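## Task

Dry run EL-3139: lift the lid off the plate and set it down on bench spot LP1, lying flat within that spot's locators and not upside down. Then carry the plate from the dispenser's stage to the reader's stage so it is seated there, with its well A1 sitting at the corner engraved 'A1'. Both items must stay put without the robot holding them; at the end, open the grippers and move the arms away.

## Robot and tools

Robot: two 6-joint arms with parallel grippers, named left_arm and right_arm. The names do not refer to sides of any image. Either arm may be used; the idle one can be parked out of the way. On labelled items, well A1 lies at the labelled short end, in the corner farther from the labelled long side. LP1 and N1 are bench spots named on the deck. A capped bottle stands loose next to the DISPENSER. Occasional tugs on a held part or pushes on loose objects can happen.

Frame: one scene frame shared by both arms. Origin on the table top midway between the arms, +z up, +x out over the table, left_arm on the +y side. Arm root bases: left_arm at (+0.015, +0.287, 0) m, quat_wxyz (+0.999, 0, 0, -0.050); right_arm at (-0.012, -0.291, 0) m, quat_wxyz (+1.000, 0, 0, -0.011). The gripper's fingers extend along its +z axis and close along its y axis. end_effector_position is the pinch point between the pads, about 1 cm short of the fingertips; the printed value can be off, more so at long reach.

Tool execute_actions, argument actions: a list holding zero or one item. Empty list ({"actions": []}) just reports state. A wait is {"steps": N}, N up to 300 control steps (1/30 s each), counted from the previous result; it sends nothing new. A move is {"rows": [...], "steps": N} with N from 1 to 15 (default 15) and 1 to 15 rows; each row drives one step and the final row repeats to fill out N. Optional pictures (boolean) turns camera images on or off; they come by default.

Each row is a single list of 14 numbers, each within [-1, 1], covering both arms even if one stays still: left_arm waist, shoulder, elbow, wrist pitch, wrist yaw, wrist roll, opening; then the same seven for right_arm. The six joint numbers are offsets, not poses: they are measured from that arm's joint angles in the most recent result that listed them (before any such result in a scene, and for later calls in the same reply, from where the arm is when the action begins), not from the previous row. Scale: 1.0 equals 1.264 rad waist, 1.32 shoulder, 1.276 elbow, 1.83 wrist pitch, 1.686 wrist yaw, 2.022 wrist roll. Joint ranges (rad): waist -2.880..2.880, shoulder 0.000..3.142, elbow 0.000..3.019, wrist pitch -1.693..1.571, wrist yaw -1.571..1.571, wrist roll -2.094..2.094. A call asking a joint more than 0.019 rad beyond its range is refused and nothing moves; true ends may differ by 0.019 rad either way, and overshooting targets are clipped to the end, reported as "joint sent to its limit" (possibly about an earlier action). Missing that line does not prove there is room left. Opening is absolute, not an offset: +1 fully open, -1 closed.

Holding pose: all-zero offsets pull the arm back to the reference angles and may let it sag over successive actions. To keep an arm steady, send offsets back to the desired angles in a reply's first call and zeros afterwards, extending the aim when a joint lags. Each step, joint targets are capped near the measured angle (lead of 0.264 waist, 0.32 shoulder, 0.276 elbow, 0.33 wrist pitch, 0.186 wrist yaw, 0.522 wrist roll rad), and targets implying more than 70 mm of gripper travel from the measured position get scaled back. So large moves take several actions. Very small commanded moves (a few mm) may not shift the hand. Between calls the arms keep heading to the last row's target until everything has nearly stopped or a step is HELD.

Gripping: grip_measured reports finger opening on the command scale; to hold something keep commanding below it, about 0.03 lower for a firm hold, less for a lighter one. Readings may be off by about 1 mm per gripper. Pads push about 50 to 62 N at most, less on parts under about 2 mm thick.

Result lines: state line left_arm: ... | right_arm: ... gives each end_effector_position (m) and end_effector_quat_wxyz. Joint positions and Joint velocities: per arm, six joints (rad, rad/s) then pad gap (m, m/s; 0.094 m fully open). Joint torques follow the same order without the gripper; they carry offsets, friction and noise. "joint command not followed" means a clearance check altered joint targets; the rest still ran. HELD marks steps where the row was not (fully) sent. MOTOR HOT warns from 85 C; at 100 C an OVER-TEMPERATURE FAULT drops that arm until it cools, so avoid long heavy holds.

Cameras: cam_high and cam_low (672x504, fixed), cam_left_wrist and cam_right_wrist (616x616 fisheye). Calibration lines give K, distortion and T_world_to_cam; fixed cameras can be off by up to about 2.3 degrees and 9 mm. zoom_image takes camera (one of those four names) and region [x0, y0, x1, y1] in pixels, at most 504 by 504, and returns a closer look at the latest image. read_manual(section="licences") only prints licence text. finished_scene(scene) ends scene 1 or 2 irreversibly and reports success; call it only after everything is resting on its own with grippers released and clear.

Avoid: dropping, slipping or slamming parts; pressing hard; arms colliding or pushing each other; knocking anything, including the loose bottle, off the table.

Each tool is called after "Call:" in YAML: its name, and indented under it one key for each argument.

## Session

Call:
execute_actions:
  actions: []

Scene clock: 0.00 s of 9600.00 s.
left_arm: end_effector_position=(+0.3157, +0.6843, +0.3289) grip_measured=+1.000 end_effector_quat_wxyz=(+0.095, +0.079, +0.644, +0.755) | right_arm: end_effector_position=(+0.7333, -0.0636, +0.3651) grip_measured=+1.000 end_effector_quat_wxyz=(+0.514, +0.573, +0.386, +0.509)
Joint positions: left_arm=[ 0.833  1.248  0.623  0.816 -0.582  1.673  0.094] | right_arm=[0.447 1.866 1.547 0.374 0.623 1.727 0.094]
Joint velocities: left_arm=[-0.005 -0.015  0.022 -0.002 -0.037  0.066  0.   ] | right_arm=[-0.005 -0.005 -0.012  0.007  0.066 -0.022  0.   ]
Joint torques (N m, as the arm reports them, + toward a larger angle): no reading
Motor temperatures (°C, as the motors report them): left_arm=[32 30 31 32 31 30] | right_arm=[31 29 30 29 32 31]

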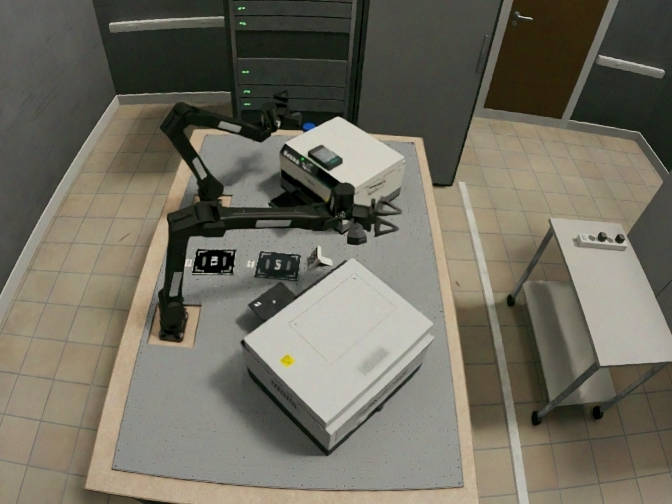

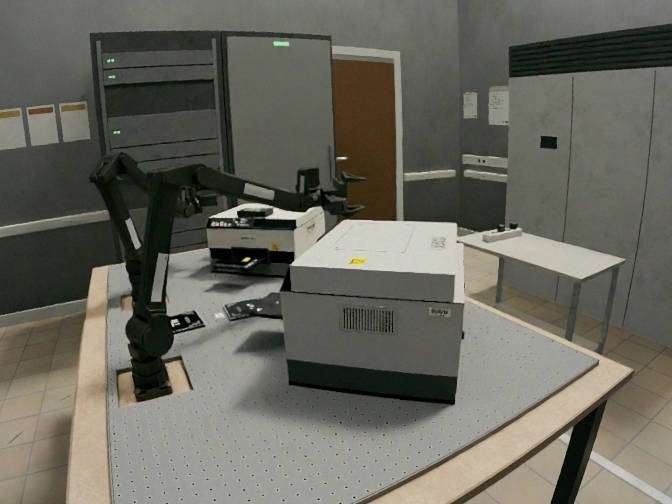

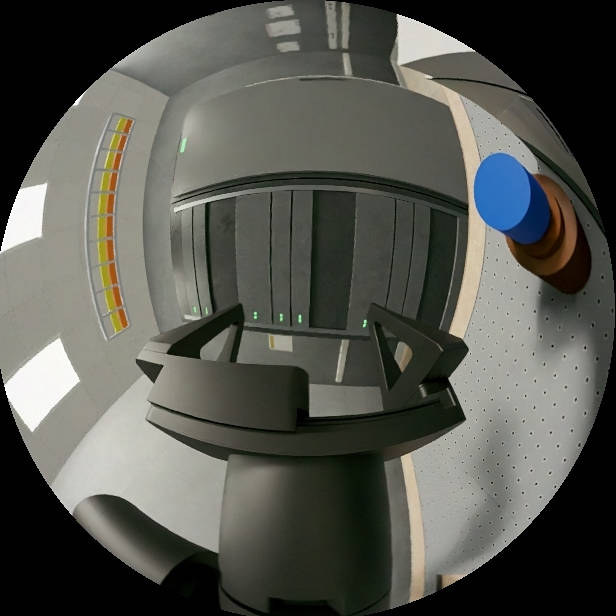

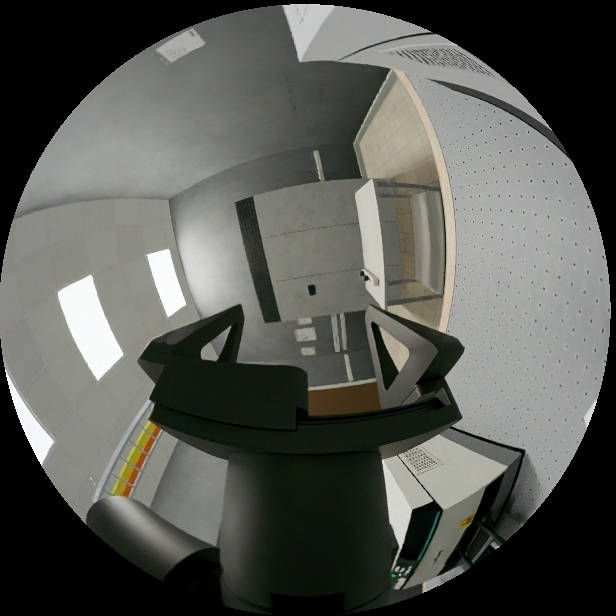

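Call:
zoom_image:
  camera: "cam_high"
  region: [150, 100, 430, 340]

Call:
zoom_image:
  camera: "cam_low"
  region: [120, 190, 340, 350]

Region (150, 100, 430, 340) of cam_high's 672x504 image, scaled by 1.800, with more detail than that image has; it fills the top 432 rows of this view, and the rest is white.

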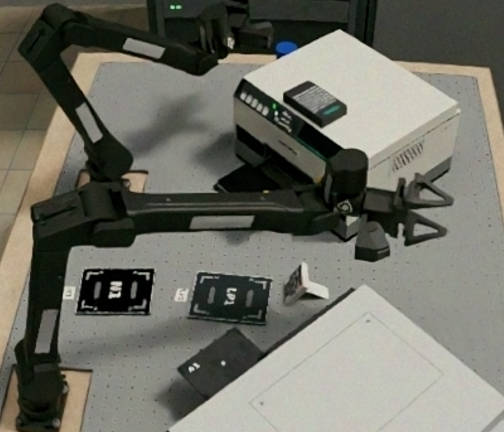

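Region (120, 190, 340, 350) of cam_low's 672x504 image, scaled by 2.291, with more detail than that image has; it fills the top 367 rows of this view, and the rest is white.

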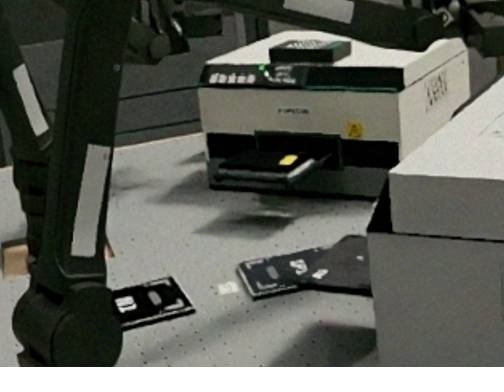

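Call:
execute_actions:
  actions:
    - {"rows":[[0,-0.16,0.335,-0.5,0.345,-0.83,1,-0.3,-1,-0.5,-0.2,-0.37,-0.85,1]]}
  pictures: false

Call:
execute_actions:
  actions:
    - {"steps":45}
  pictures: false

Call:
execute_actions:
  actions:
    - {"rows":[[-0.58,0,0,-0.81,0,0,1,-0.5,-0.1,0,0,0,0,1]]}
  pictures: false

Call:
execute_actions:
  actions:
    - {"steps":45}

Scene clock: 5.10 s of 9600.00 s.
left_arm: end_effector_position=(+0.4032, +0.6378, +0.4344) grip_measured=+1.000 end_effector_quat_wxyz=(+0.472, +0.041, +0.738, +0.481) | right_arm: end_effector_position=(+0.6418, -0.1005, +0.2946) grip_measured=+1.000 end_effector_quat_wxyz=(+0.426, +0.372, +0.700, +0.436)
Joint positions: left_arm=[ 0.834  1.067  0.967  0.008 -0.006  0.851  0.094] | right_arm=[ 0.298  1.579  1.173  0.146 -0.03   1.278  0.094]
Joint velocities: left_arm=[ 0.005 -0.259  0.755 -1.438  0.095 -2.879  0.   ] | right_arm=[-0.005 -0.308 -0.32   0.095 -1.062 -0.886  0.   ]
Joint torques (N m, as the arm reports them, + toward a larger angle): left_arm=[ 1.45 -9.13 14.34  1.65 -0.11 -0.07] | right_arm=[ -7.88 -18.11   4.36   0.09   3.3   -0.38]
Motor temperatures (°C, as the motors report them): left_arm=[32 30 32 32 31 30] | right_arm=[31 30 31 29 32 31]
Steps of this call (steps 1 to 90: nothing new was sent; then 1.60 s passed at rest; steps 91 to 105: all 15 steps of this action). Readings (joint positions):
91: left_arm=[0.834 1.242 0.627 0.795 -0.551 1.645] | right_arm=[0.443 1.859 1.537 0.359 0.592 1.704]
92: left_arm=[0.834 1.232 0.636 0.749 -0.510 1.606] | right_arm=[0.437 1.841 1.511 0.324 0.554 1.672]
94: left_arm=[0.834 1.204 0.661 0.663 -0.430 1.527] | right_arm=[0.412 1.795 1.442 0.257 0.485 1.609]
98: left_arm=[0.834 1.140 0.744 0.479 -0.251 1.352] | right_arm=[0.323 1.693 1.299 0.160 0.347 1.479]
105: the state above

Scene clock: 6.60 s of 9600.00 s.
left_arm: end_effector_position=(+0.3947, +0.6294, +0.4572) grip_measured=+1.000 end_effector_quat_wxyz=(+0.624, -0.266, +0.693, +0.243) | right_arm: end_effector_position=(+0.5027, -0.2016, +0.3516) grip_measured=+1.000 end_effector_quat_wxyz=(+0.608, -0.021, +0.787, +0.104)
Joint positions: left_arm=[ 0.834  1.03   1.01  -0.083 -0.003  0.005  0.094] | right_arm=[ 0.184  1.105  0.87  -0.006 -0.033  0.134  0.094]
Joint velocities: left_arm=[ 0.005 -0.005 -0.007 -0.002  0.022  0.095  0.   ] | right_arm=[-0.484 -1.001  0.002 -0.007  0.11  -0.183  0.   ]
Joint torques (N m, as the arm reports them, + toward a larger angle): left_arm=[ 1.19 -7.19 14.55  1.23  0.02 -0.12] | right_arm=[-0.55 -8.04 12.15  2.92  0.11 -0.09]
Motor temperatures (°C, as the motors report them): left_arm=[32 30 33 32 31 30] | right_arm=[31 30 32 29 32 31]
Steps of this call (steps 1 to 45: the robot went on to your last target). Readings (joint positions):
1: left_arm=[0.834 1.058 0.988 -0.028 -0.004 0.753] | right_arm=[0.298 1.571 1.164 0.149 -0.062 1.246]
2: left_arm=[0.834 1.049 1.001 -0.048 -0.003 0.657] | right_arm=[0.298 1.566 1.157 0.153 -0.085 1.213]
4: left_arm=[0.834 1.035 1.010 -0.066 -0.003 0.462] | right_arm=[0.298 1.562 1.145 0.157 -0.120 1.145]
8: left_arm=[0.834 1.030 1.010 -0.081 -0.003 0.192] | right_arm=[0.302 1.558 1.127 0.158 -0.160 1.004]
45: the state above

Scene clock: 7.10 s of 9600.00 s.
left_arm: end_effector_position=(+0.4135, +0.3115, +0.2770) grip_measured=+1.000 end_effector_quat_wxyz=(+0.283, -0.028, +0.959, +0.010) | right_arm: end_effector_position=(+0.4179, -0.5218, +0.4164) grip_measured=+1.000 end_effector_quat_wxyz=(+0.659, +0.223, +0.710, -0.112)
Joint positions: left_arm=[ 0.163  1.026  1.01  -0.98  -0.001  0.005  0.094] | right_arm=[-0.479  0.97   0.869 -0.006 -0.027  0.133  0.094]
Joint velocities: left_arm=[-1.421 -0.005 -0.007 -3.045  0.037  0.022  0.   ] | right_arm=[-0.083 -0.015 -0.017  0.002  0.066  0.007  0.   ]
Joint torques (N m, as the arm reports them, + toward a larger angle): left_arm=[ 3.36 -6.63 10.52  0.92 -0.25  0.02] | right_arm=[ 2.94 -4.03 11.34  2.71 -0.18  0.08]
Motor temperatures (°C, as the motors report them): left_arm=[32 30 33 32 31 30] | right_arm=[31 30 32 29 32 31]
Steps of this call (steps 1 to 15: all 15 steps of this action). Readings (joint positions):
1: left_arm=[0.825 1.030 1.010 -0.110 -0.007 0.005] | right_arm=[0.162 1.074 0.870 -0.006 -0.034 0.133]
2: left_arm=[0.804 1.027 1.011 -0.163 -0.009 0.005] | right_arm=[0.131 1.045 0.870 -0.006 -0.036 0.133]
4: left_arm=[0.728 1.026 1.010 -0.274 -0.009 0.005] | right_arm=[0.041 1.000 0.870 -0.006 -0.036 0.133]
8: left_arm=[0.535 1.026 1.010 -0.502 -0.007 0.005] | right_arm=[-0.184 0.969 0.870 -0.006 -0.035 0.133]
15: the state above

Scene clock: 8.60 s of 9600.00 s.
left_arm: end_effector_position=(+0.2799, +0.2830, +0.2350) grip_measured=+1.000 end_effector_quat_wxyz=(-0.001, +0.009, +1.000, +0.000) | right_arm: end_effector_position=(+0.4229, -0.5123, +0.4164) grip_measured=+1.000 end_effector_quat_wxyz=(+0.660, +0.215, +0.712, -0.104)
Joint positions: left_arm=[ 0.088  1.027  1.004 -1.55  -0.     0.005  0.094] | right_arm=[-0.458  0.97   0.869 -0.006 -0.03   0.133  0.094]
Joint velocities: left_arm=[-0.024 -0.005 -0.007 -0.012  0.051 -0.11   0.   ] | right_arm=[ 0.005 -0.015 -0.002  0.012  0.007 -0.022  0.   ]
Joint torques (N m, as the arm reports them, + toward a larger angle): left_arm=[ 2.23 -6.02 10.05 -0.39 -0.23 -0.02] | right_arm=[ 0.43 -4.01 11.33  2.73 -0.06  0.09]
Motor temperatures (°C, as the motors report them): left_arm=[32 30 33 32 31 30] | right_arm=[31 30 32 29 32 31]
Steps of this call (steps 1 to 30: the robot went on to your last target; steps 31 to 45: nothing new was sent). Readings (joint positions):
1: left_arm=[0.121 1.027 1.010 -1.083 0.001 0.005] | right_arm=[-0.479 0.970 0.869 -0.006 -0.028 0.133]
2: left_arm=[0.093 1.027 1.009 -1.187 0.002 0.005] | right_arm=[-0.475 0.970 0.869 -0.006 -0.028 0.133]
4: left_arm=[0.077 1.027 1.007 -1.386 0.002 0.005] | right_arm=[-0.465 0.970 0.869 -0.006 -0.030 0.133]
8: left_arm=[0.086 1.027 1.004 -1.538 -0.000 0.005] | right_arm=[-0.458 0.970 0.869 -0.006 -0.030 0.133]
45: the state above
All arms were judged still, so your last target was given up. Only a new action makes them travel on or press farther. Fingers that are still opening or closing keep moving.
camera_calibration (this result's frames):
cam_left_wrist: T_world_to_cam=[[-0.0189485, -0.99979, -0.00784466, 0.291755], [-0.803784, 0.0105665, 0.594827, 0.0896891], [-0.594619, 0.0175765, -0.803815, 0.479103], [0, 0, 0, 1]] pos_world=[0.362503, 0.282325, 0.33405]
cam_right_wrist: T_world_to_cam=[[-0.429229, -0.893345, -0.133028, -0.220689], [-0.564099, 0.380183, -0.732976, 0.743397], [0.705376, -0.239574, -0.66712, -0.0159568], [0, 0, 0, 1]] pos_world=[0.335879, -0.483601, 0.504889]

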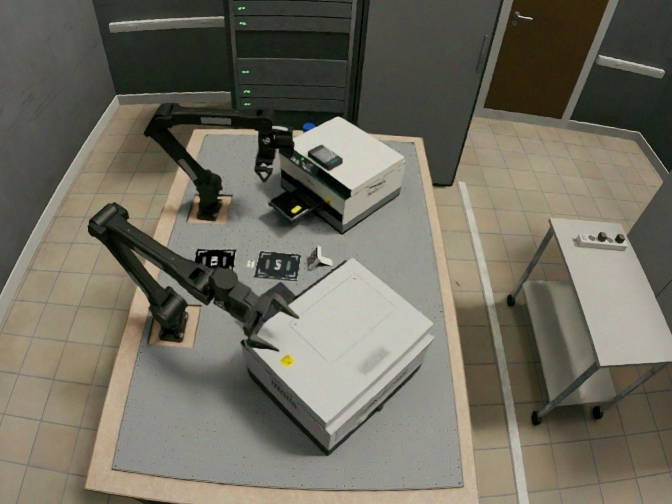

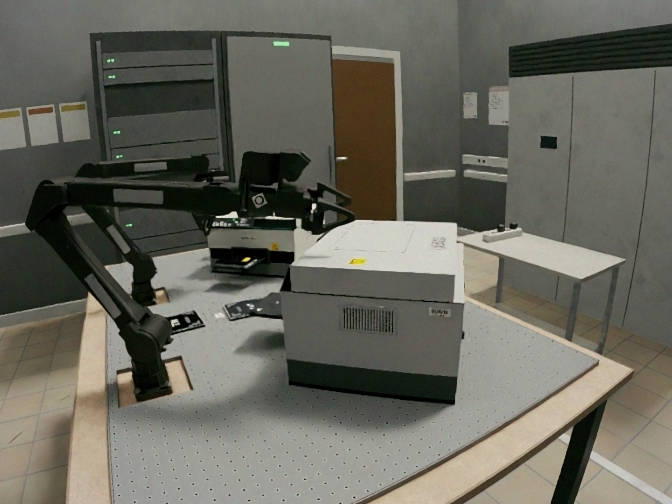

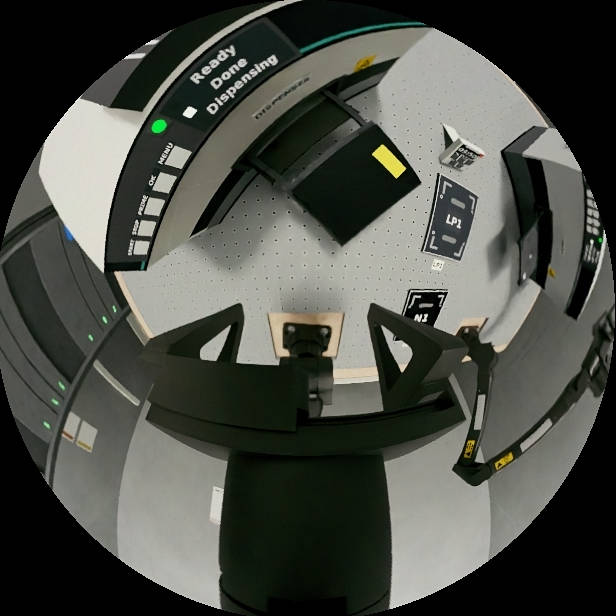

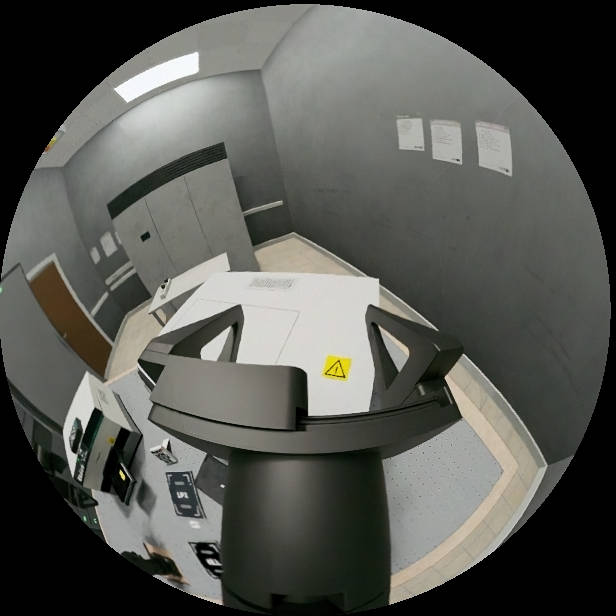

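Call:
execute_actions:
  actions:
    - {"rows":[[-0.13,0.23,0.145,0.086,0,0.325,1,-0.3,-0.4,0,0,0,0,1]]}
  pictures: false

Call:
execute_actions:
  actions:
    - {"steps":25}

Scene clock: 11.83 s of 9600.00 s.
left_arm: end_effector_position=(+0.3793, +0.2200, +0.1893) grip_measured=+1.000 end_effector_quat_wxyz=(-0.020, +0.386, +0.922, -0.004) | right_arm: end_effector_position=(+0.2018, -0.5185, +0.5864) grip_measured=+1.000 end_effector_quat_wxyz=(+0.771, +0.256, +0.516, -0.271)
Joint positions: left_arm=[-0.08   1.355  1.144 -1.401 -0.     0.613  0.094] | right_arm=[-0.809  0.501  0.853 -0.009 -0.031  0.133  0.094]
Joint velocities: left_arm=[ 0.005 -0.063 -0.012  0.022  0.022  0.271  0.   ] | right_arm=[-0.435 -1.236 -0.017  0.007 -0.095 -0.037  0.   ]
Joint torques (N m, as the arm reports them, + toward a larger angle): left_arm=[  1.97 -11.43  13.12   0.35  -0.11   0.11] | right_arm=[-0.32  2.17 11.94  2.65  0.08  0.07]
Motor temperatures (°C, as the motors report them): left_arm=[32 30 33 32 31 30] | right_arm=[31 30 32 29 32 31]
Steps of this call (steps 1 to 82: nothing new was sent; steps 83 to 97: all 15 steps of this action). Readings (joint positions):
83: left_arm=[0.083 1.036 1.007 -1.544 -0.002 0.042] | right_arm=[-0.464 0.964 0.869 -0.006 -0.033 0.133]
84: left_arm=[0.067 1.059 1.021 -1.531 -0.003 0.097] | right_arm=[-0.479 0.953 0.864 -0.007 -0.034 0.133]
86: left_arm=[0.022 1.140 1.063 -1.491 -0.003 0.218] | right_arm=[-0.531 0.909 0.856 -0.009 -0.034 0.133]
90: left_arm=[-0.062 1.317 1.141 -1.414 -0.001 0.463] | right_arm=[-0.659 0.786 0.853 -0.009 -0.034 0.133]
97: the state above

Scene clock: 12.67 s of 9600.00 s.
left_arm: end_effector_position=(+0.3789, +0.2200, +0.1915) grip_measured=+1.000 end_effector_quat_wxyz=(-0.017, +0.404, +0.915, -0.004) | right_arm: end_effector_position=(+0.1780, -0.5018, +0.6038) grip_measured=+1.000 end_effector_quat_wxyz=(+0.785, +0.249, +0.491, -0.286)
Joint positions: left_arm=[-0.08   1.349  1.144 -1.401 -0.     0.652  0.094] | right_arm=[-0.832  0.44   0.853 -0.007 -0.031  0.133  0.094]
Joint velocities: left_arm=[-0.005  0.015 -0.012 -0.012  0.022  0.022  0.   ] | right_arm=[ 0.005 -0.015 -0.017  0.007 -0.037 -0.037  0.   ]
Joint torques (N m, as the arm reports them, + toward a larger angle): left_arm=[  1.12 -11.26  13.31   0.5   -0.13   0.18] | right_arm=[-0.87  2.28 11.58  2.42  0.08  0.07]
Motor temperatures (°C, as the motors report them): left_arm=[32 30 33 32 31 30] | right_arm=[31 30 32 29 32 31]
Steps of this call (steps 1 to 25: the robot went on to your last target). Readings (joint positions):
1: left_arm=[-0.080 1.353 1.144 -1.401 -0.000 0.621] | right_arm=[-0.822 0.463 0.853 -0.009 -0.031 0.133]
2: left_arm=[-0.080 1.351 1.144 -1.401 -0.000 0.628] | right_arm=[-0.829 0.432 0.853 -0.008 -0.031 0.133]
4: left_arm=[-0.080 1.349 1.144 -1.401 -0.000 0.636] | right_arm=[-0.832 0.396 0.853 -0.007 -0.031 0.133]
8: left_arm=[-0.080 1.349 1.144 -1.401 -0.000 0.646] | right_arm=[-0.832 0.407 0.853 -0.007 -0.031 0.133]
25: the state above
camera_calibration (this result's frames):
cam_left_wrist: T_world_to_cam=[[-0.740088, -0.672376, 0.0134372, 0.427495], [-0.52424, 0.589319, 0.614716, -0.0412843], [-0.421239, 0.4479, -0.788634, 0.340788], [0, 0, 0, 1]] pos_world=[0.438295, 0.159128, 0.288391]
cam_right_wrist: T_world_to_cam=[[-0.684597, -0.722061, -0.0997765, -0.180166], [-0.0931135, 0.222389, -0.970501, 0.719015], [0.72295, -0.655111, -0.21948, -0.197662], [0, 0, 0, 1]] pos_world=[0.0865084, -0.419483, 0.636446]

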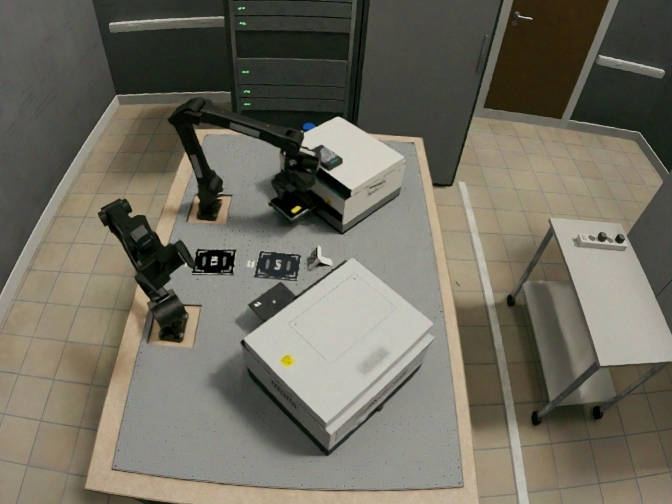

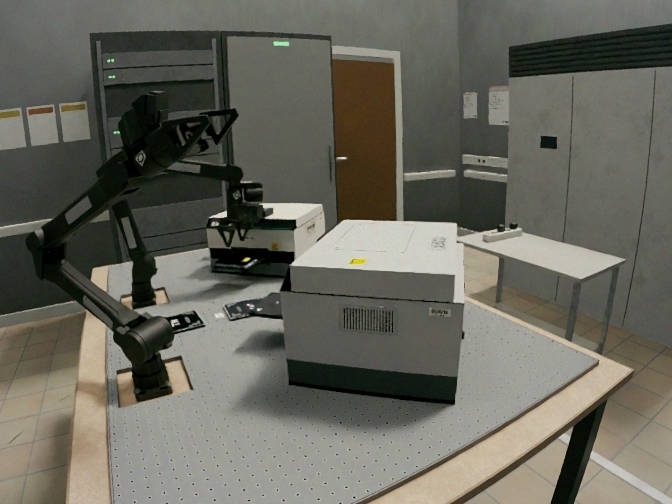

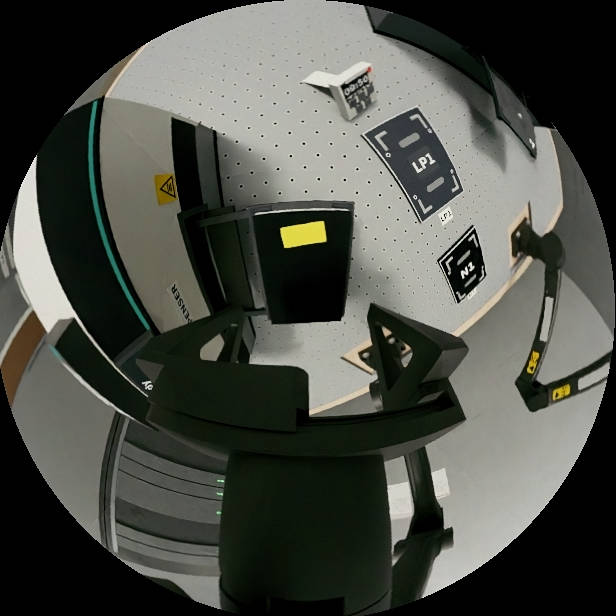

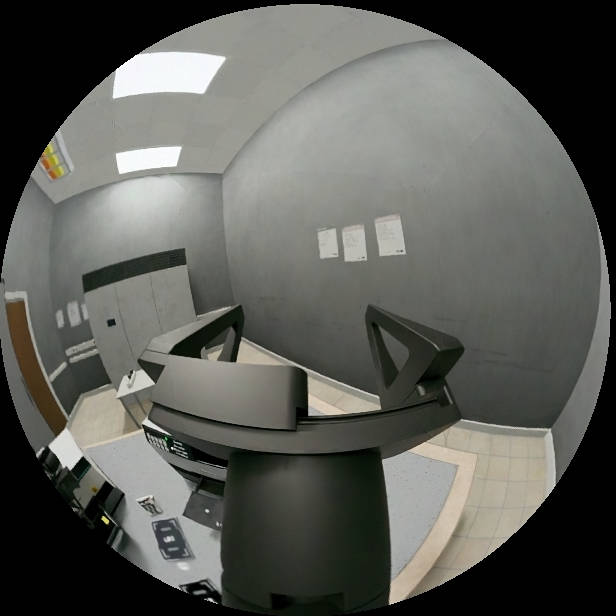

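Call:
execute_actions:
  actions:
    - {"rows":[[0,0.012,-0.07,0.086,0,-0.02,1,0,0,0,0,0,0,1]]}
  pictures: false

Call:
execute_actions:
  actions:
    - {"steps":15}

Call:
zoom_image:
  camera: "cam_left_wrist"
  region: [180, 150, 430, 380]

Call:
zoom_image:
  camera: "cam_low"
  region: [190, 200, 300, 290]

Scene clock: 15.70 s of 9600.00 s.
left_arm: end_effector_position=(+0.3816, +0.2196, +0.1530) grip_measured=+1.000 end_effector_quat_wxyz=(+0.001, +0.391, +0.921, +0.000) | right_arm: end_effector_position=(+0.1780, -0.5018, +0.6038) grip_measured=+1.000 end_effector_quat_wxyz=(+0.785, +0.249, +0.491, -0.286)
Joint positions: left_arm=[-0.08   1.359  1.05  -1.26  -0.     0.623  0.094] | right_arm=[-0.832  0.44   0.853 -0.007 -0.031  0.133  0.094]
Joint velocities: left_arm=[ 0.005  0.005  0.007 -0.007 -0.007 -0.066  0.   ] | right_arm=[-0.005 -0.015  0.012 -0.012  0.007 -0.051  0.   ]
Joint torques (N m, as the arm reports them, + toward a larger angle): left_arm=[ 1.83 -9.76  9.61  0.75 -0.05 -0.07] | right_arm=[-0.37  2.17 10.33  2.41  0.04  0.07]
Motor temperatures (°C, as the motors report them): left_arm=[32 31 34 32 31 30] | right_arm=[31 30 33 29 32 31]
Steps of this call (steps 1 to 15: the robot went on to your last target; steps 16 to 76: nothing new was sent; steps 77 to 91: all 15 steps of this action). Readings (joint positions):
77: left_arm=[-0.080 1.348 1.134 -1.378 -0.000 0.648] | right_arm=[-0.832 0.440 0.853 -0.007 -0.031 0.133]
78: left_arm=[-0.080 1.345 1.115 -1.330 -0.000 0.643] | right_arm=[-0.832 0.440 0.853 -0.007 -0.031 0.133]
80: left_arm=[-0.080 1.348 1.077 -1.280 -0.000 0.635] | right_arm=[-0.832 0.440 0.853 -0.007 -0.031 0.133]
84: left_arm=[-0.080 1.358 1.050 -1.266 -0.000 0.627] | right_arm=[-0.832 0.440 0.853 -0.007 -0.031 0.133]
91: the state above

Scene clock: 16.20 s of 9600.00 s.
left_arm: end_effector_position=(+0.3816, +0.2196, +0.1530) grip_measured=+1.000 end_effector_quat_wxyz=(+0.001, +0.390, +0.921, +0.000) | right_arm: end_effector_position=(+0.1780, -0.5018, +0.6038) grip_measured=+1.000 end_effector_quat_wxyz=(+0.785, +0.249, +0.491, -0.286)
Joint positions: left_arm=[-0.08   1.359  1.05  -1.26  -0.     0.621  0.094] | right_arm=[-0.832  0.44   0.853 -0.007 -0.031  0.133  0.094]
Joint velocities: left_arm=[-0.015 -0.005  0.002  0.022 -0.007 -0.051  0.   ] | right_arm=[ 0.005  0.005  0.017 -0.002  0.022  0.007  0.   ]
Joint torques (N m, as the arm reports them, + toward a larger angle): left_arm=[ 1.88 -9.79  9.71  0.73 -0.11 -0.09] | right_arm=[-0.39  2.15 10.33  2.41  0.04  0.07]
Motor temperatures (°C, as the motors report them): left_arm=[32 31 34 32 31 30] | right_arm=[31 30 33 29 32 31]
Steps of this call (steps 1 to 15: the robot went on to your last target). Readings (joint positions):
1: left_arm=[-0.080 1.359 1.050 -1.260 -0.000 0.623] | right_arm=[-0.832 0.440 0.853 -0.007 -0.031 0.133]
2: left_arm=[-0.080 1.359 1.050 -1.260 -0.000 0.622] | right_arm=[-0.832 0.440 0.853 -0.007 -0.031 0.133]
4: left_arm=[-0.080 1.359 1.050 -1.260 -0.000 0.622] | right_arm=[-0.832 0.440 0.853 -0.007 -0.031 0.133]
8: left_arm=[-0.080 1.359 1.050 -1.260 -0.000 0.622] | right_arm=[-0.832 0.440 0.853 -0.007 -0.031 0.133]
15: the state above
All arms were judged still, so your last target was given up. Only a new action makes them travel on or press farther. Fingers that are still opening or closing keep moving.
camera_calibration (this result's frames):
cam_left_wrist: T_world_to_cam=[[-0.719311, -0.694633, -0.00878893, 0.430022], [-0.563822, 0.576368, 0.591527, 0.00554293], [-0.405829, 0.430447, -0.806237, 0.312442], [0, 0, 0, 1]] pos_world=[0.439243, 0.161023, 0.252403]
cam_right_wrist: T_world_to_cam=[[-0.684597, -0.722061, -0.0997765, -0.180166], [-0.0931135, 0.222389, -0.970501, 0.719015], [0.72295, -0.655111, -0.21948, -0.197662], [0, 0, 0, 1]] pos_world=[0.0865084, -0.419483, 0.636446]

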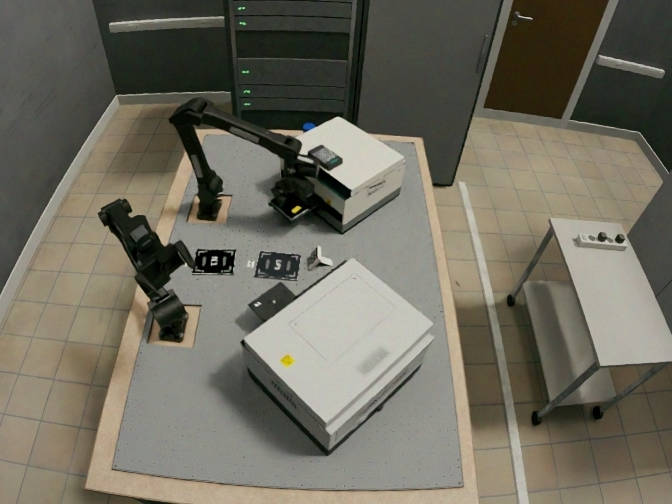

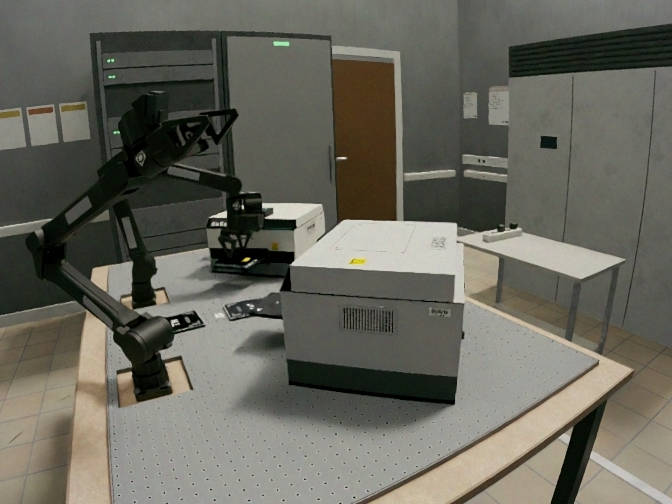

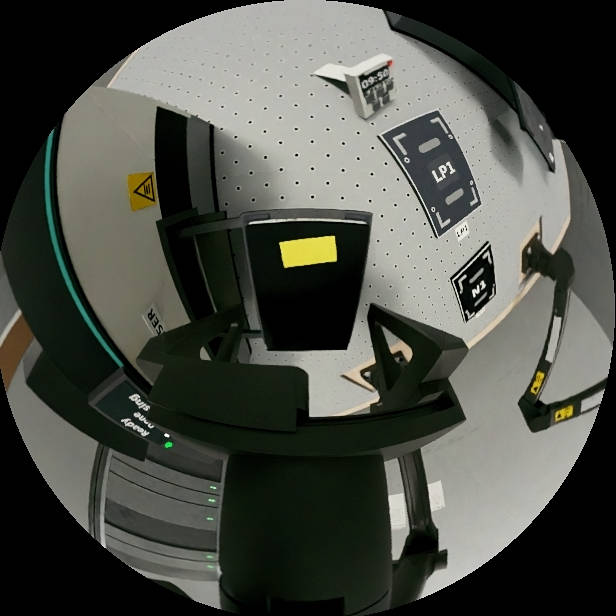

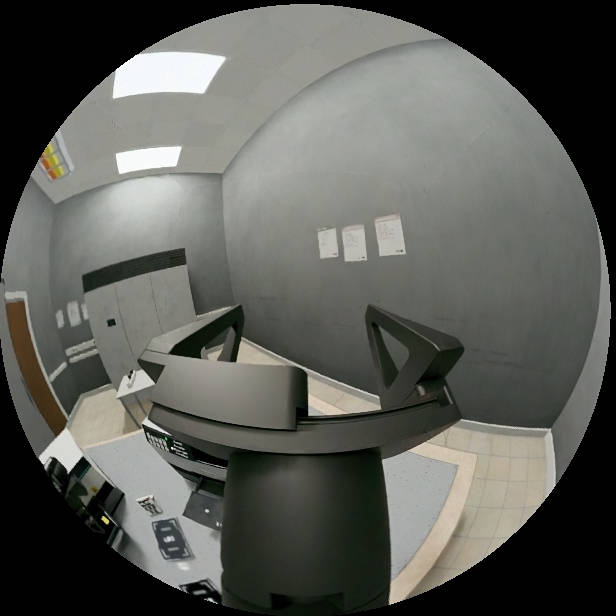

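Region (180, 150, 430, 380) of cam_left_wrist's 616x616 image, scaled by 2.016, with more detail than that image has; it fills the top 464 rows of this view, and the rest is white.

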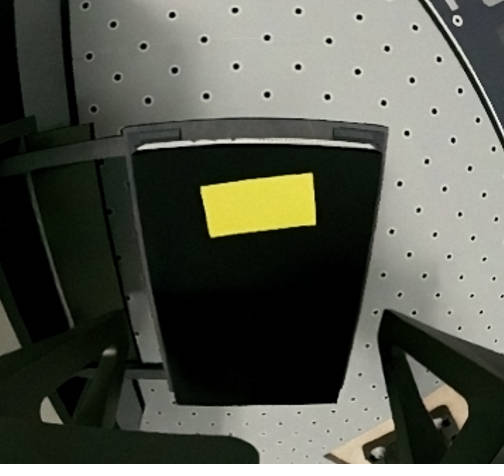

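Region (190, 200, 300, 290) of cam_low's 672x504 image, scaled by 4.582, with more detail than that image has; it fills the top 412 rows of this view, and the rest is white.

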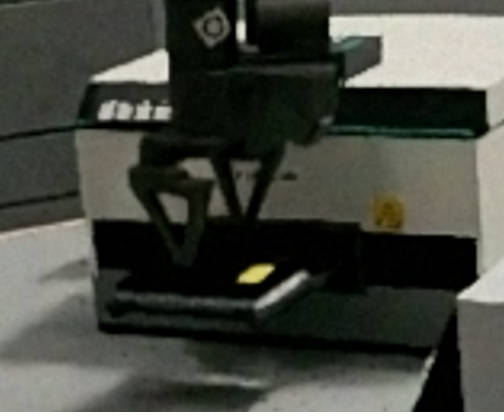

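Call:
execute_actions:
  actions:
    - {"rows":[[0,0.021,-0.038,0.047,0,0,1,0,0,0,0,0,0,1]]}

Call:
zoom_image:
  camera: "cam_left_wrist"
  region: [180, 180, 430, 400]

Call:
zoom_image:
  camera: "cam_low"
  region: [200, 230, 280, 290]

Scene clock: 18.00 s of 9600.00 s.
left_arm: end_effector_position=(+0.3804, +0.2198, +0.1293) grip_measured=+1.000 end_effector_quat_wxyz=(+0.002, +0.390, +0.921, +0.001) | right_arm: end_effector_position=(+0.1780, -0.5018, +0.6038) grip_measured=+1.000 end_effector_quat_wxyz=(+0.785, +0.249, +0.491, -0.286)
Joint positions: left_arm=[-0.08   1.376  1.001 -1.191 -0.     0.621  0.094] | right_arm=[-0.832  0.44   0.853 -0.007 -0.031  0.133  0.094]
Joint velocities: left_arm=[-0.015  0.005 -0.017 -0.017 -0.066 -0.11   0.   ] | right_arm=[-0.005  0.005 -0.007 -0.012 -0.022  0.022  0.   ]
Joint torques (N m, as the arm reports them, + toward a larger angle): left_arm=[ 2.07 -9.69  8.89  0.95 -0.1   0.02] | right_arm=[-0.37  2.14 10.33  2.41  0.04  0.07]
Motor temperatures (°C, as the motors report them): left_arm=[32 31 34 32 31 30] | right_arm=[31 30 33 29 32 31]
Steps of this call (steps 1 to 39: nothing new was sent; steps 40 to 54: all 15 steps of this action). Readings (joint positions):
40: left_arm=[-0.080 1.359 1.044 -1.248 -0.000 0.621] | right_arm=[-0.832 0.440 0.853 -0.007 -0.031 0.133]
41: left_arm=[-0.080 1.359 1.035 -1.225 -0.000 0.621] | right_arm=[-0.832 0.440 0.853 -0.007 -0.031 0.133]
43: left_arm=[-0.080 1.364 1.017 -1.200 -0.000 0.621] | right_arm=[-0.832 0.440 0.853 -0.007 -0.031 0.133]
47: left_arm=[-0.080 1.376 1.001 -1.194 -0.000 0.621] | right_arm=[-0.832 0.440 0.853 -0.007 -0.031 0.133]
54: the state above
camera_calibration (this result's frames):
cam_left_wrist: T_world_to_cam=[[-0.719282, -0.694638, -0.0105692, 0.429363], [-0.565595, 0.576691, 0.589517, 0.0196732], [-0.403406, 0.430006, -0.807687, 0.292141], [0, 0, 0, 1]] pos_world=[0.437811, 0.161284, 0.228899]
cam_right_wrist: T_world_to_cam=[[-0.684597, -0.722061, -0.0997765, -0.180166], [-0.0931135, 0.222389, -0.970501, 0.719015], [0.72295, -0.655111, -0.21948, -0.197662], [0, 0, 0, 1]] pos_world=[0.0865084, -0.419483, 0.636446]

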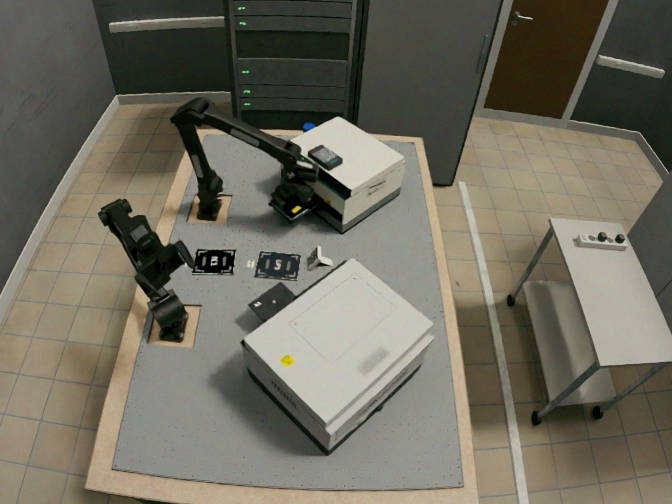

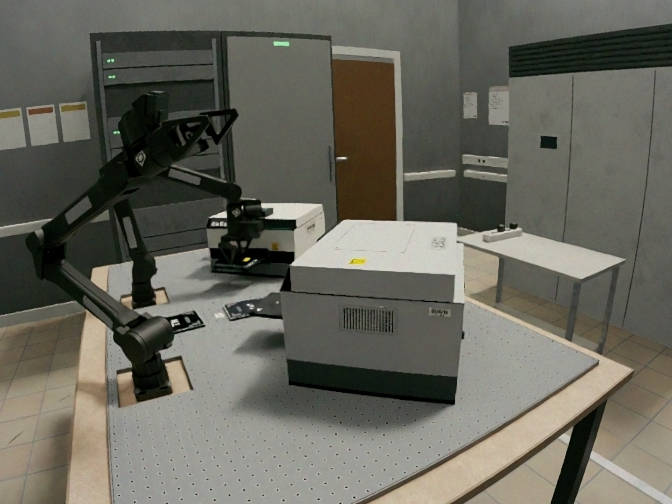

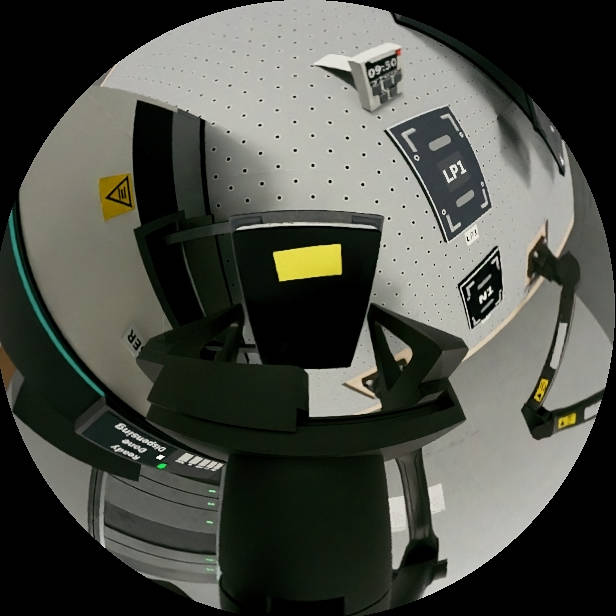

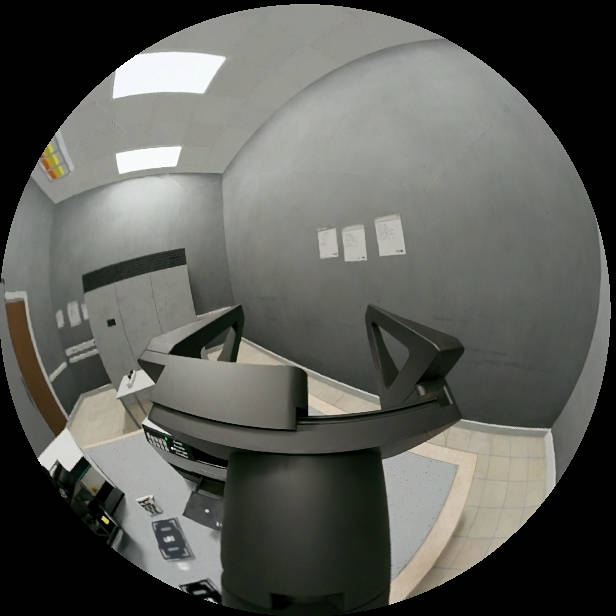

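Region (180, 180, 430, 400) of cam_left_wrist's 616x616 image, scaled by 2.016, with more detail than that image has; it fills the top 444 rows of this view, and the rest is white.

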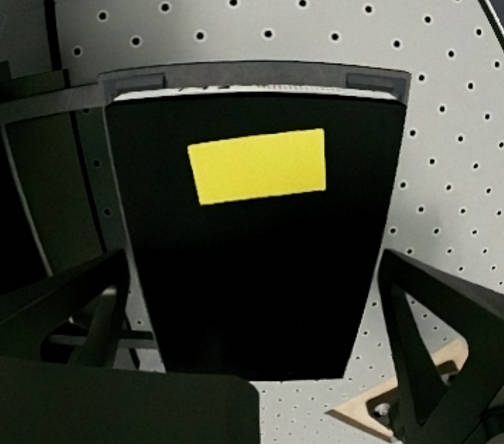

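Region (200, 230, 280, 290) of cam_low's 672x504 image, scaled by 6.300, with more detail than that image has; it fills the top 378 rows of this view, and the rest is white.

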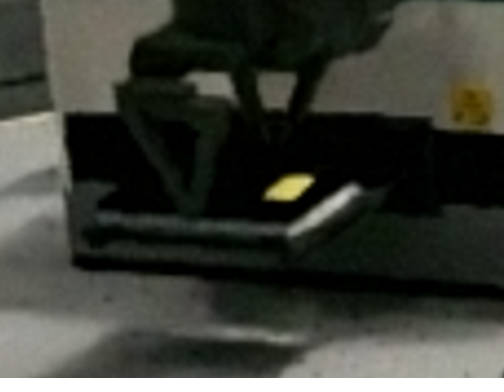

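Call:
execute_actions:
  actions:
    - {"rows":[[0,0.008,-0.006,0.01,0,0,1,0,0,0,0,0,0,1],[0,0.008,-0.006,0.01,0,0,1,0,0,0,0,0,0,1],[0,0.008,-0.006,0.01,0,0,1,0,0,0,0,0,0,1],[0,0.008,-0.006,0.01,0,0,1,0,0,0,0,0,0,1],[0,0.008,-0.006,0.01,0,0,1,0,0,0,0,0,0,1],[0,0.008,-0.006,0.01,0,0,1,0,0,0,0,0,0,1],[0,0.008,-0.006,0.01,0,0,0.9,0,0,0,0,0,0,1],[0,0.008,-0.006,0.01,0,0,0.86,0,0,0,0,0,0,1],[0,0.008,-0.006,0.01,0,0,0.82,0,0,0,0,0,0,1],[0,0.008,-0.006,0.01,0,0,0.78,0,0,0,0,0,0,1]]}
  pictures: false

Call:
execute_actions:
  actions:
    - {"steps":10}
  pictures: false

Scene clock: 20.13 s of 9600.00 s.
left_arm: end_effector_position=(+0.3808, +0.2197, +0.1293) grip_measured=+0.795 end_effector_quat_wxyz=(+0.003, +0.390, +0.921, +0.001) | right_arm: end_effector_position=(+0.1780, -0.5018, +0.6038) grip_measured=+1.000 end_effector_quat_wxyz=(+0.785, +0.249, +0.491, -0.286)
Joint positions: left_arm=[-0.08   1.376  1.001 -1.189 -0.     0.621  0.084] | right_arm=[-0.832  0.44   0.853 -0.007 -0.031  0.133  0.094]
Joint velocities: left_arm=[ 0.005  0.015 -0.007  0.007 -0.022  0.051  0.   ] | right_arm=[-0.015 -0.005  0.012  0.002 -0.051 -0.007  0.   ]
Joint torques (N m, as the arm reports them, + toward a larger angle): left_arm=[ 1.06 -9.23  8.27  0.73 -0.07  0.1 ] | right_arm=[-0.38  2.16 10.33  2.4   0.04  0.07]
Motor temperatures (°C, as the motors report them): left_arm=[32 31 34 32 31 30] | right_arm=[31 30 33 29 32 31]
Steps of this call (steps 1 to 15: the robot went on to your last target; steps 16 to 49: nothing new was sent; steps 50 to 64: all 15 steps of this action). Readings (joint positions):
50: left_arm=[-0.080 1.376 1.001 -1.191 -0.000 0.621] | right_arm=[-0.832 0.440 0.853 -0.007 -0.031 0.133]
51: left_arm=[-0.080 1.376 1.001 -1.191 -0.000 0.621] | right_arm=[-0.832 0.440 0.853 -0.007 -0.031 0.133]
53: left_arm=[-0.080 1.376 1.001 -1.191 -0.000 0.621] | right_arm=[-0.832 0.440 0.853 -0.007 -0.031 0.133]
57: left_arm=[-0.080 1.376 1.001 -1.191 -0.000 0.621] | right_arm=[-0.832 0.440 0.853 -0.007 -0.031 0.133]
64: the state above

Scene clock: 20.47 s of 9600.00 s.
left_arm: end_effector_position=(+0.3808, +0.2197, +0.1293) grip_measured=+0.795 end_effector_quat_wxyz=(+0.003, +0.390, +0.921, +0.001) | right_arm: end_effector_position=(+0.1780, -0.5018, +0.6038) grip_measured=+1.000 end_effector_quat_wxyz=(+0.785, +0.249, +0.491, -0.286)
Joint positions: left_arm=[-0.08   1.376  1.001 -1.189 -0.     0.621  0.084] | right_arm=[-0.832  0.44   0.853 -0.007 -0.031  0.133  0.094]
Joint velocities: left_arm=[ 0.015 -0.005  0.017 -0.007 -0.051  0.022 -0.001] | right_arm=[ 0.005  0.005  0.002 -0.007 -0.051 -0.037  0.   ]
Joint torques (N m, as the arm reports them, + toward a larger angle): left_arm=[ 1.77 -9.6   8.38  1.01 -0.12  0.04] | right_arm=[-0.38  2.18 10.33  2.4   0.04  0.07]
Motor temperatures (°C, as the motors report them): left_arm=[32 31 34 32 31 30] | right_arm=[31 30 33 29 32 31]
Steps of this call (steps 1 to 10: the robot went on to your last target). Readings (joint positions):
1: left_arm=[-0.080 1.376 1.001 -1.189 -0.000 0.621] | right_arm=[-0.832 0.440 0.853 -0.007 -0.031 0.133]
2: left_arm=[-0.080 1.376 1.001 -1.189 -0.000 0.621] | right_arm=[-0.832 0.440 0.853 -0.007 -0.031 0.133]
4: left_arm=[-0.080 1.376 1.001 -1.189 -0.000 0.621] | right_arm=[-0.832 0.440 0.853 -0.007 -0.031 0.133]
8: left_arm=[-0.080 1.376 1.001 -1.189 -0.000 0.621] | right_arm=[-0.832 0.440 0.853 -0.007 -0.031 0.133]
10: the state above

Call:
execute_actions:
  actions:
    - {"rows":[[0,0,0,0,0,0,0.765,0,0,0,0,0,0,1],[0,0,0.02,0,0,0,0.765,0,0,0,0,0,0,1],[0,-0.005,0.03,-0.005,0,0,0.765,0,0,0,0,0,0,1],[0,-0.01,0.04,-0.012,0,0,0.765,0,0,0,0,0,0,1],[0,-0.012,0.05,-0.02,0,0,0.765,0,0,0,0,0,0,1],[0,-0.015,0.06,-0.03,0,0,0.765,0,0,0,0,0,0,1],[0,-0.018,0.07,-0.04,0,0,0.765,0,0,0,0,0,0,1],[0,-0.02,0.08,-0.05,0,0,0.765,0,0,0,0,0,0,1],[0,-0.022,0.09,-0.058,0,0,0.765,0,0,0,0,0,0,1],[0,-0.024,0.1,-0.065,0,0,0.765,0,0,0,0,0,0,1]]}

Call:
zoom_image:
  camera: "cam_low"
  region: [200, 220, 290, 290]

Scene clock: 22.33 s of 9600.00 s.
left_arm: end_effector_position=(+0.3848, +0.2188, +0.1620) grip_measured=+0.785 end_effector_quat_wxyz=(-0.002, +0.390, +0.921, -0.001) | right_arm: end_effector_position=(+0.1780, -0.5018, +0.6038) grip_measured=+1.000 end_effector_quat_wxyz=(+0.785, +0.249, +0.491, -0.286)
Joint positions: left_arm=[-0.08   1.364  1.079 -1.29   0.001  0.621  0.084] | right_arm=[-0.832  0.44   0.853 -0.007 -0.031  0.133  0.094]
Joint velocities: left_arm=[-0.034 -0.083  0.037 -0.042 -0.051  0.022 -0.   ] | right_arm=[-0.005 -0.005 -0.002  0.007 -0.037 -0.037  0.   ]
Joint torques (N m, as the arm reports them, + toward a larger angle): left_arm=[  1.44 -11.46  13.05  -0.27  -0.07   0.02] | right_arm=[-0.4   2.14 10.33  2.4   0.04  0.07]
Motor temperatures (°C, as the motors report them): left_arm=[32 31 34 32 31 30] | right_arm=[31 30 33 29 32 31]
Steps of this call (steps 1 to 15: the robot went on to your last target; steps 16 to 41: nothing new was sent; steps 42 to 56: all 15 steps of this action). Readings (joint positions):
42: left_arm=[-0.080 1.376 1.001 -1.189 -0.000 0.621] | right_arm=[-0.832 0.440 0.853 -0.007 -0.031 0.133]
43: left_arm=[-0.080 1.376 1.001 -1.189 -0.000 0.621] | right_arm=[-0.832 0.440 0.853 -0.007 -0.031 0.133]
45: left_arm=[-0.080 1.376 1.001 -1.190 -0.000 0.621] | right_arm=[-0.832 0.440 0.853 -0.007 -0.031 0.133]
49: left_arm=[-0.080 1.376 1.020 -1.229 0.001 0.621] | right_arm=[-0.832 0.440 0.853 -0.007 -0.031 0.133]
56: the state above
camera_calibration (this result's frames):
cam_left_wrist: T_world_to_cam=[[-0.719347, -0.694635, -0.00474385, 0.431238], [-0.560585, 0.576468, 0.594498, 0.000757705], [-0.410225, 0.43031, -0.804083, 0.322706], [0, 0, 0, 1]] pos_world=[0.443016, 0.160252, 0.261078]
cam_right_wrist: T_world_to_cam=[[-0.684597, -0.722061, -0.0997765, -0.180166], [-0.0931135, 0.222389, -0.970501, 0.719015], [0.72295, -0.655111, -0.21948, -0.197662], [0, 0, 0, 1]] pos_world=[0.0865084, -0.419483, 0.636446]

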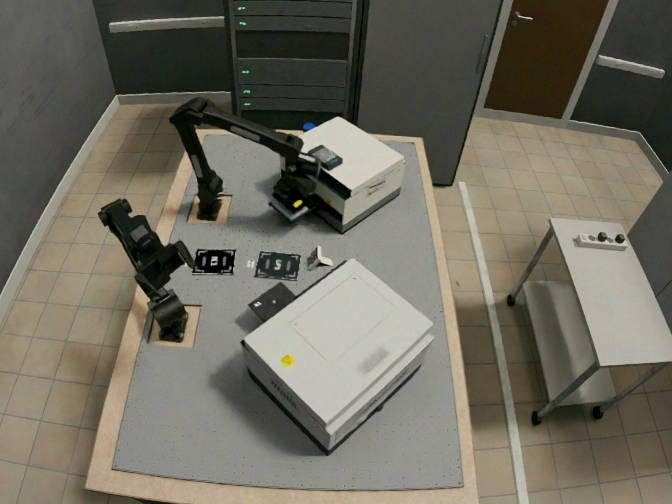

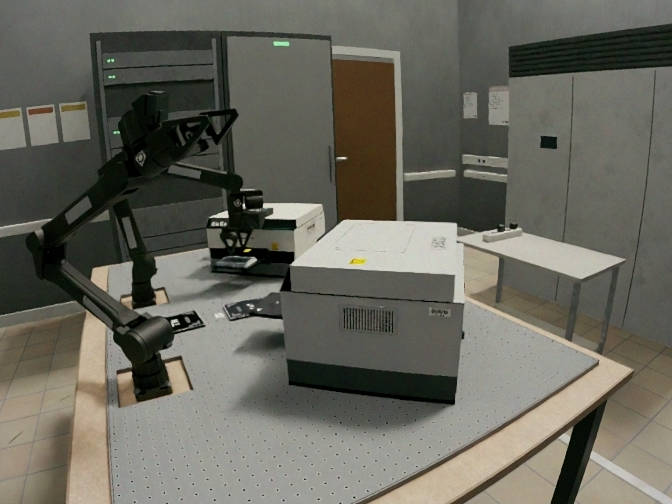

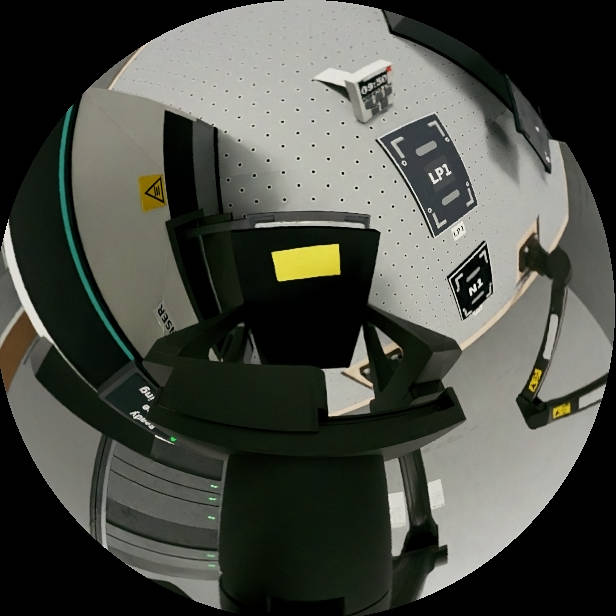

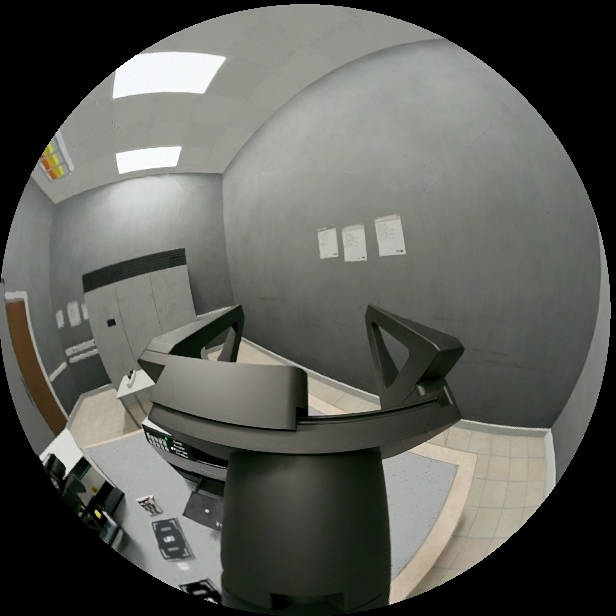

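Region (200, 220, 290, 290) of cam_low's 672x504 image, scaled by 5.600, with more detail than that image has.

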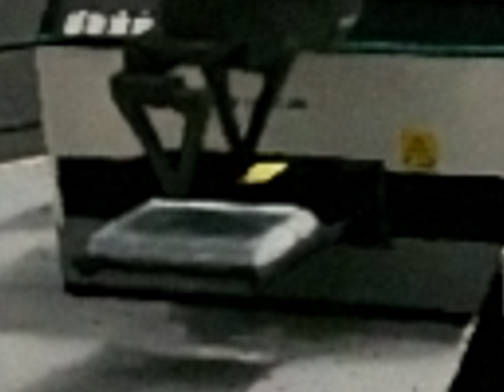

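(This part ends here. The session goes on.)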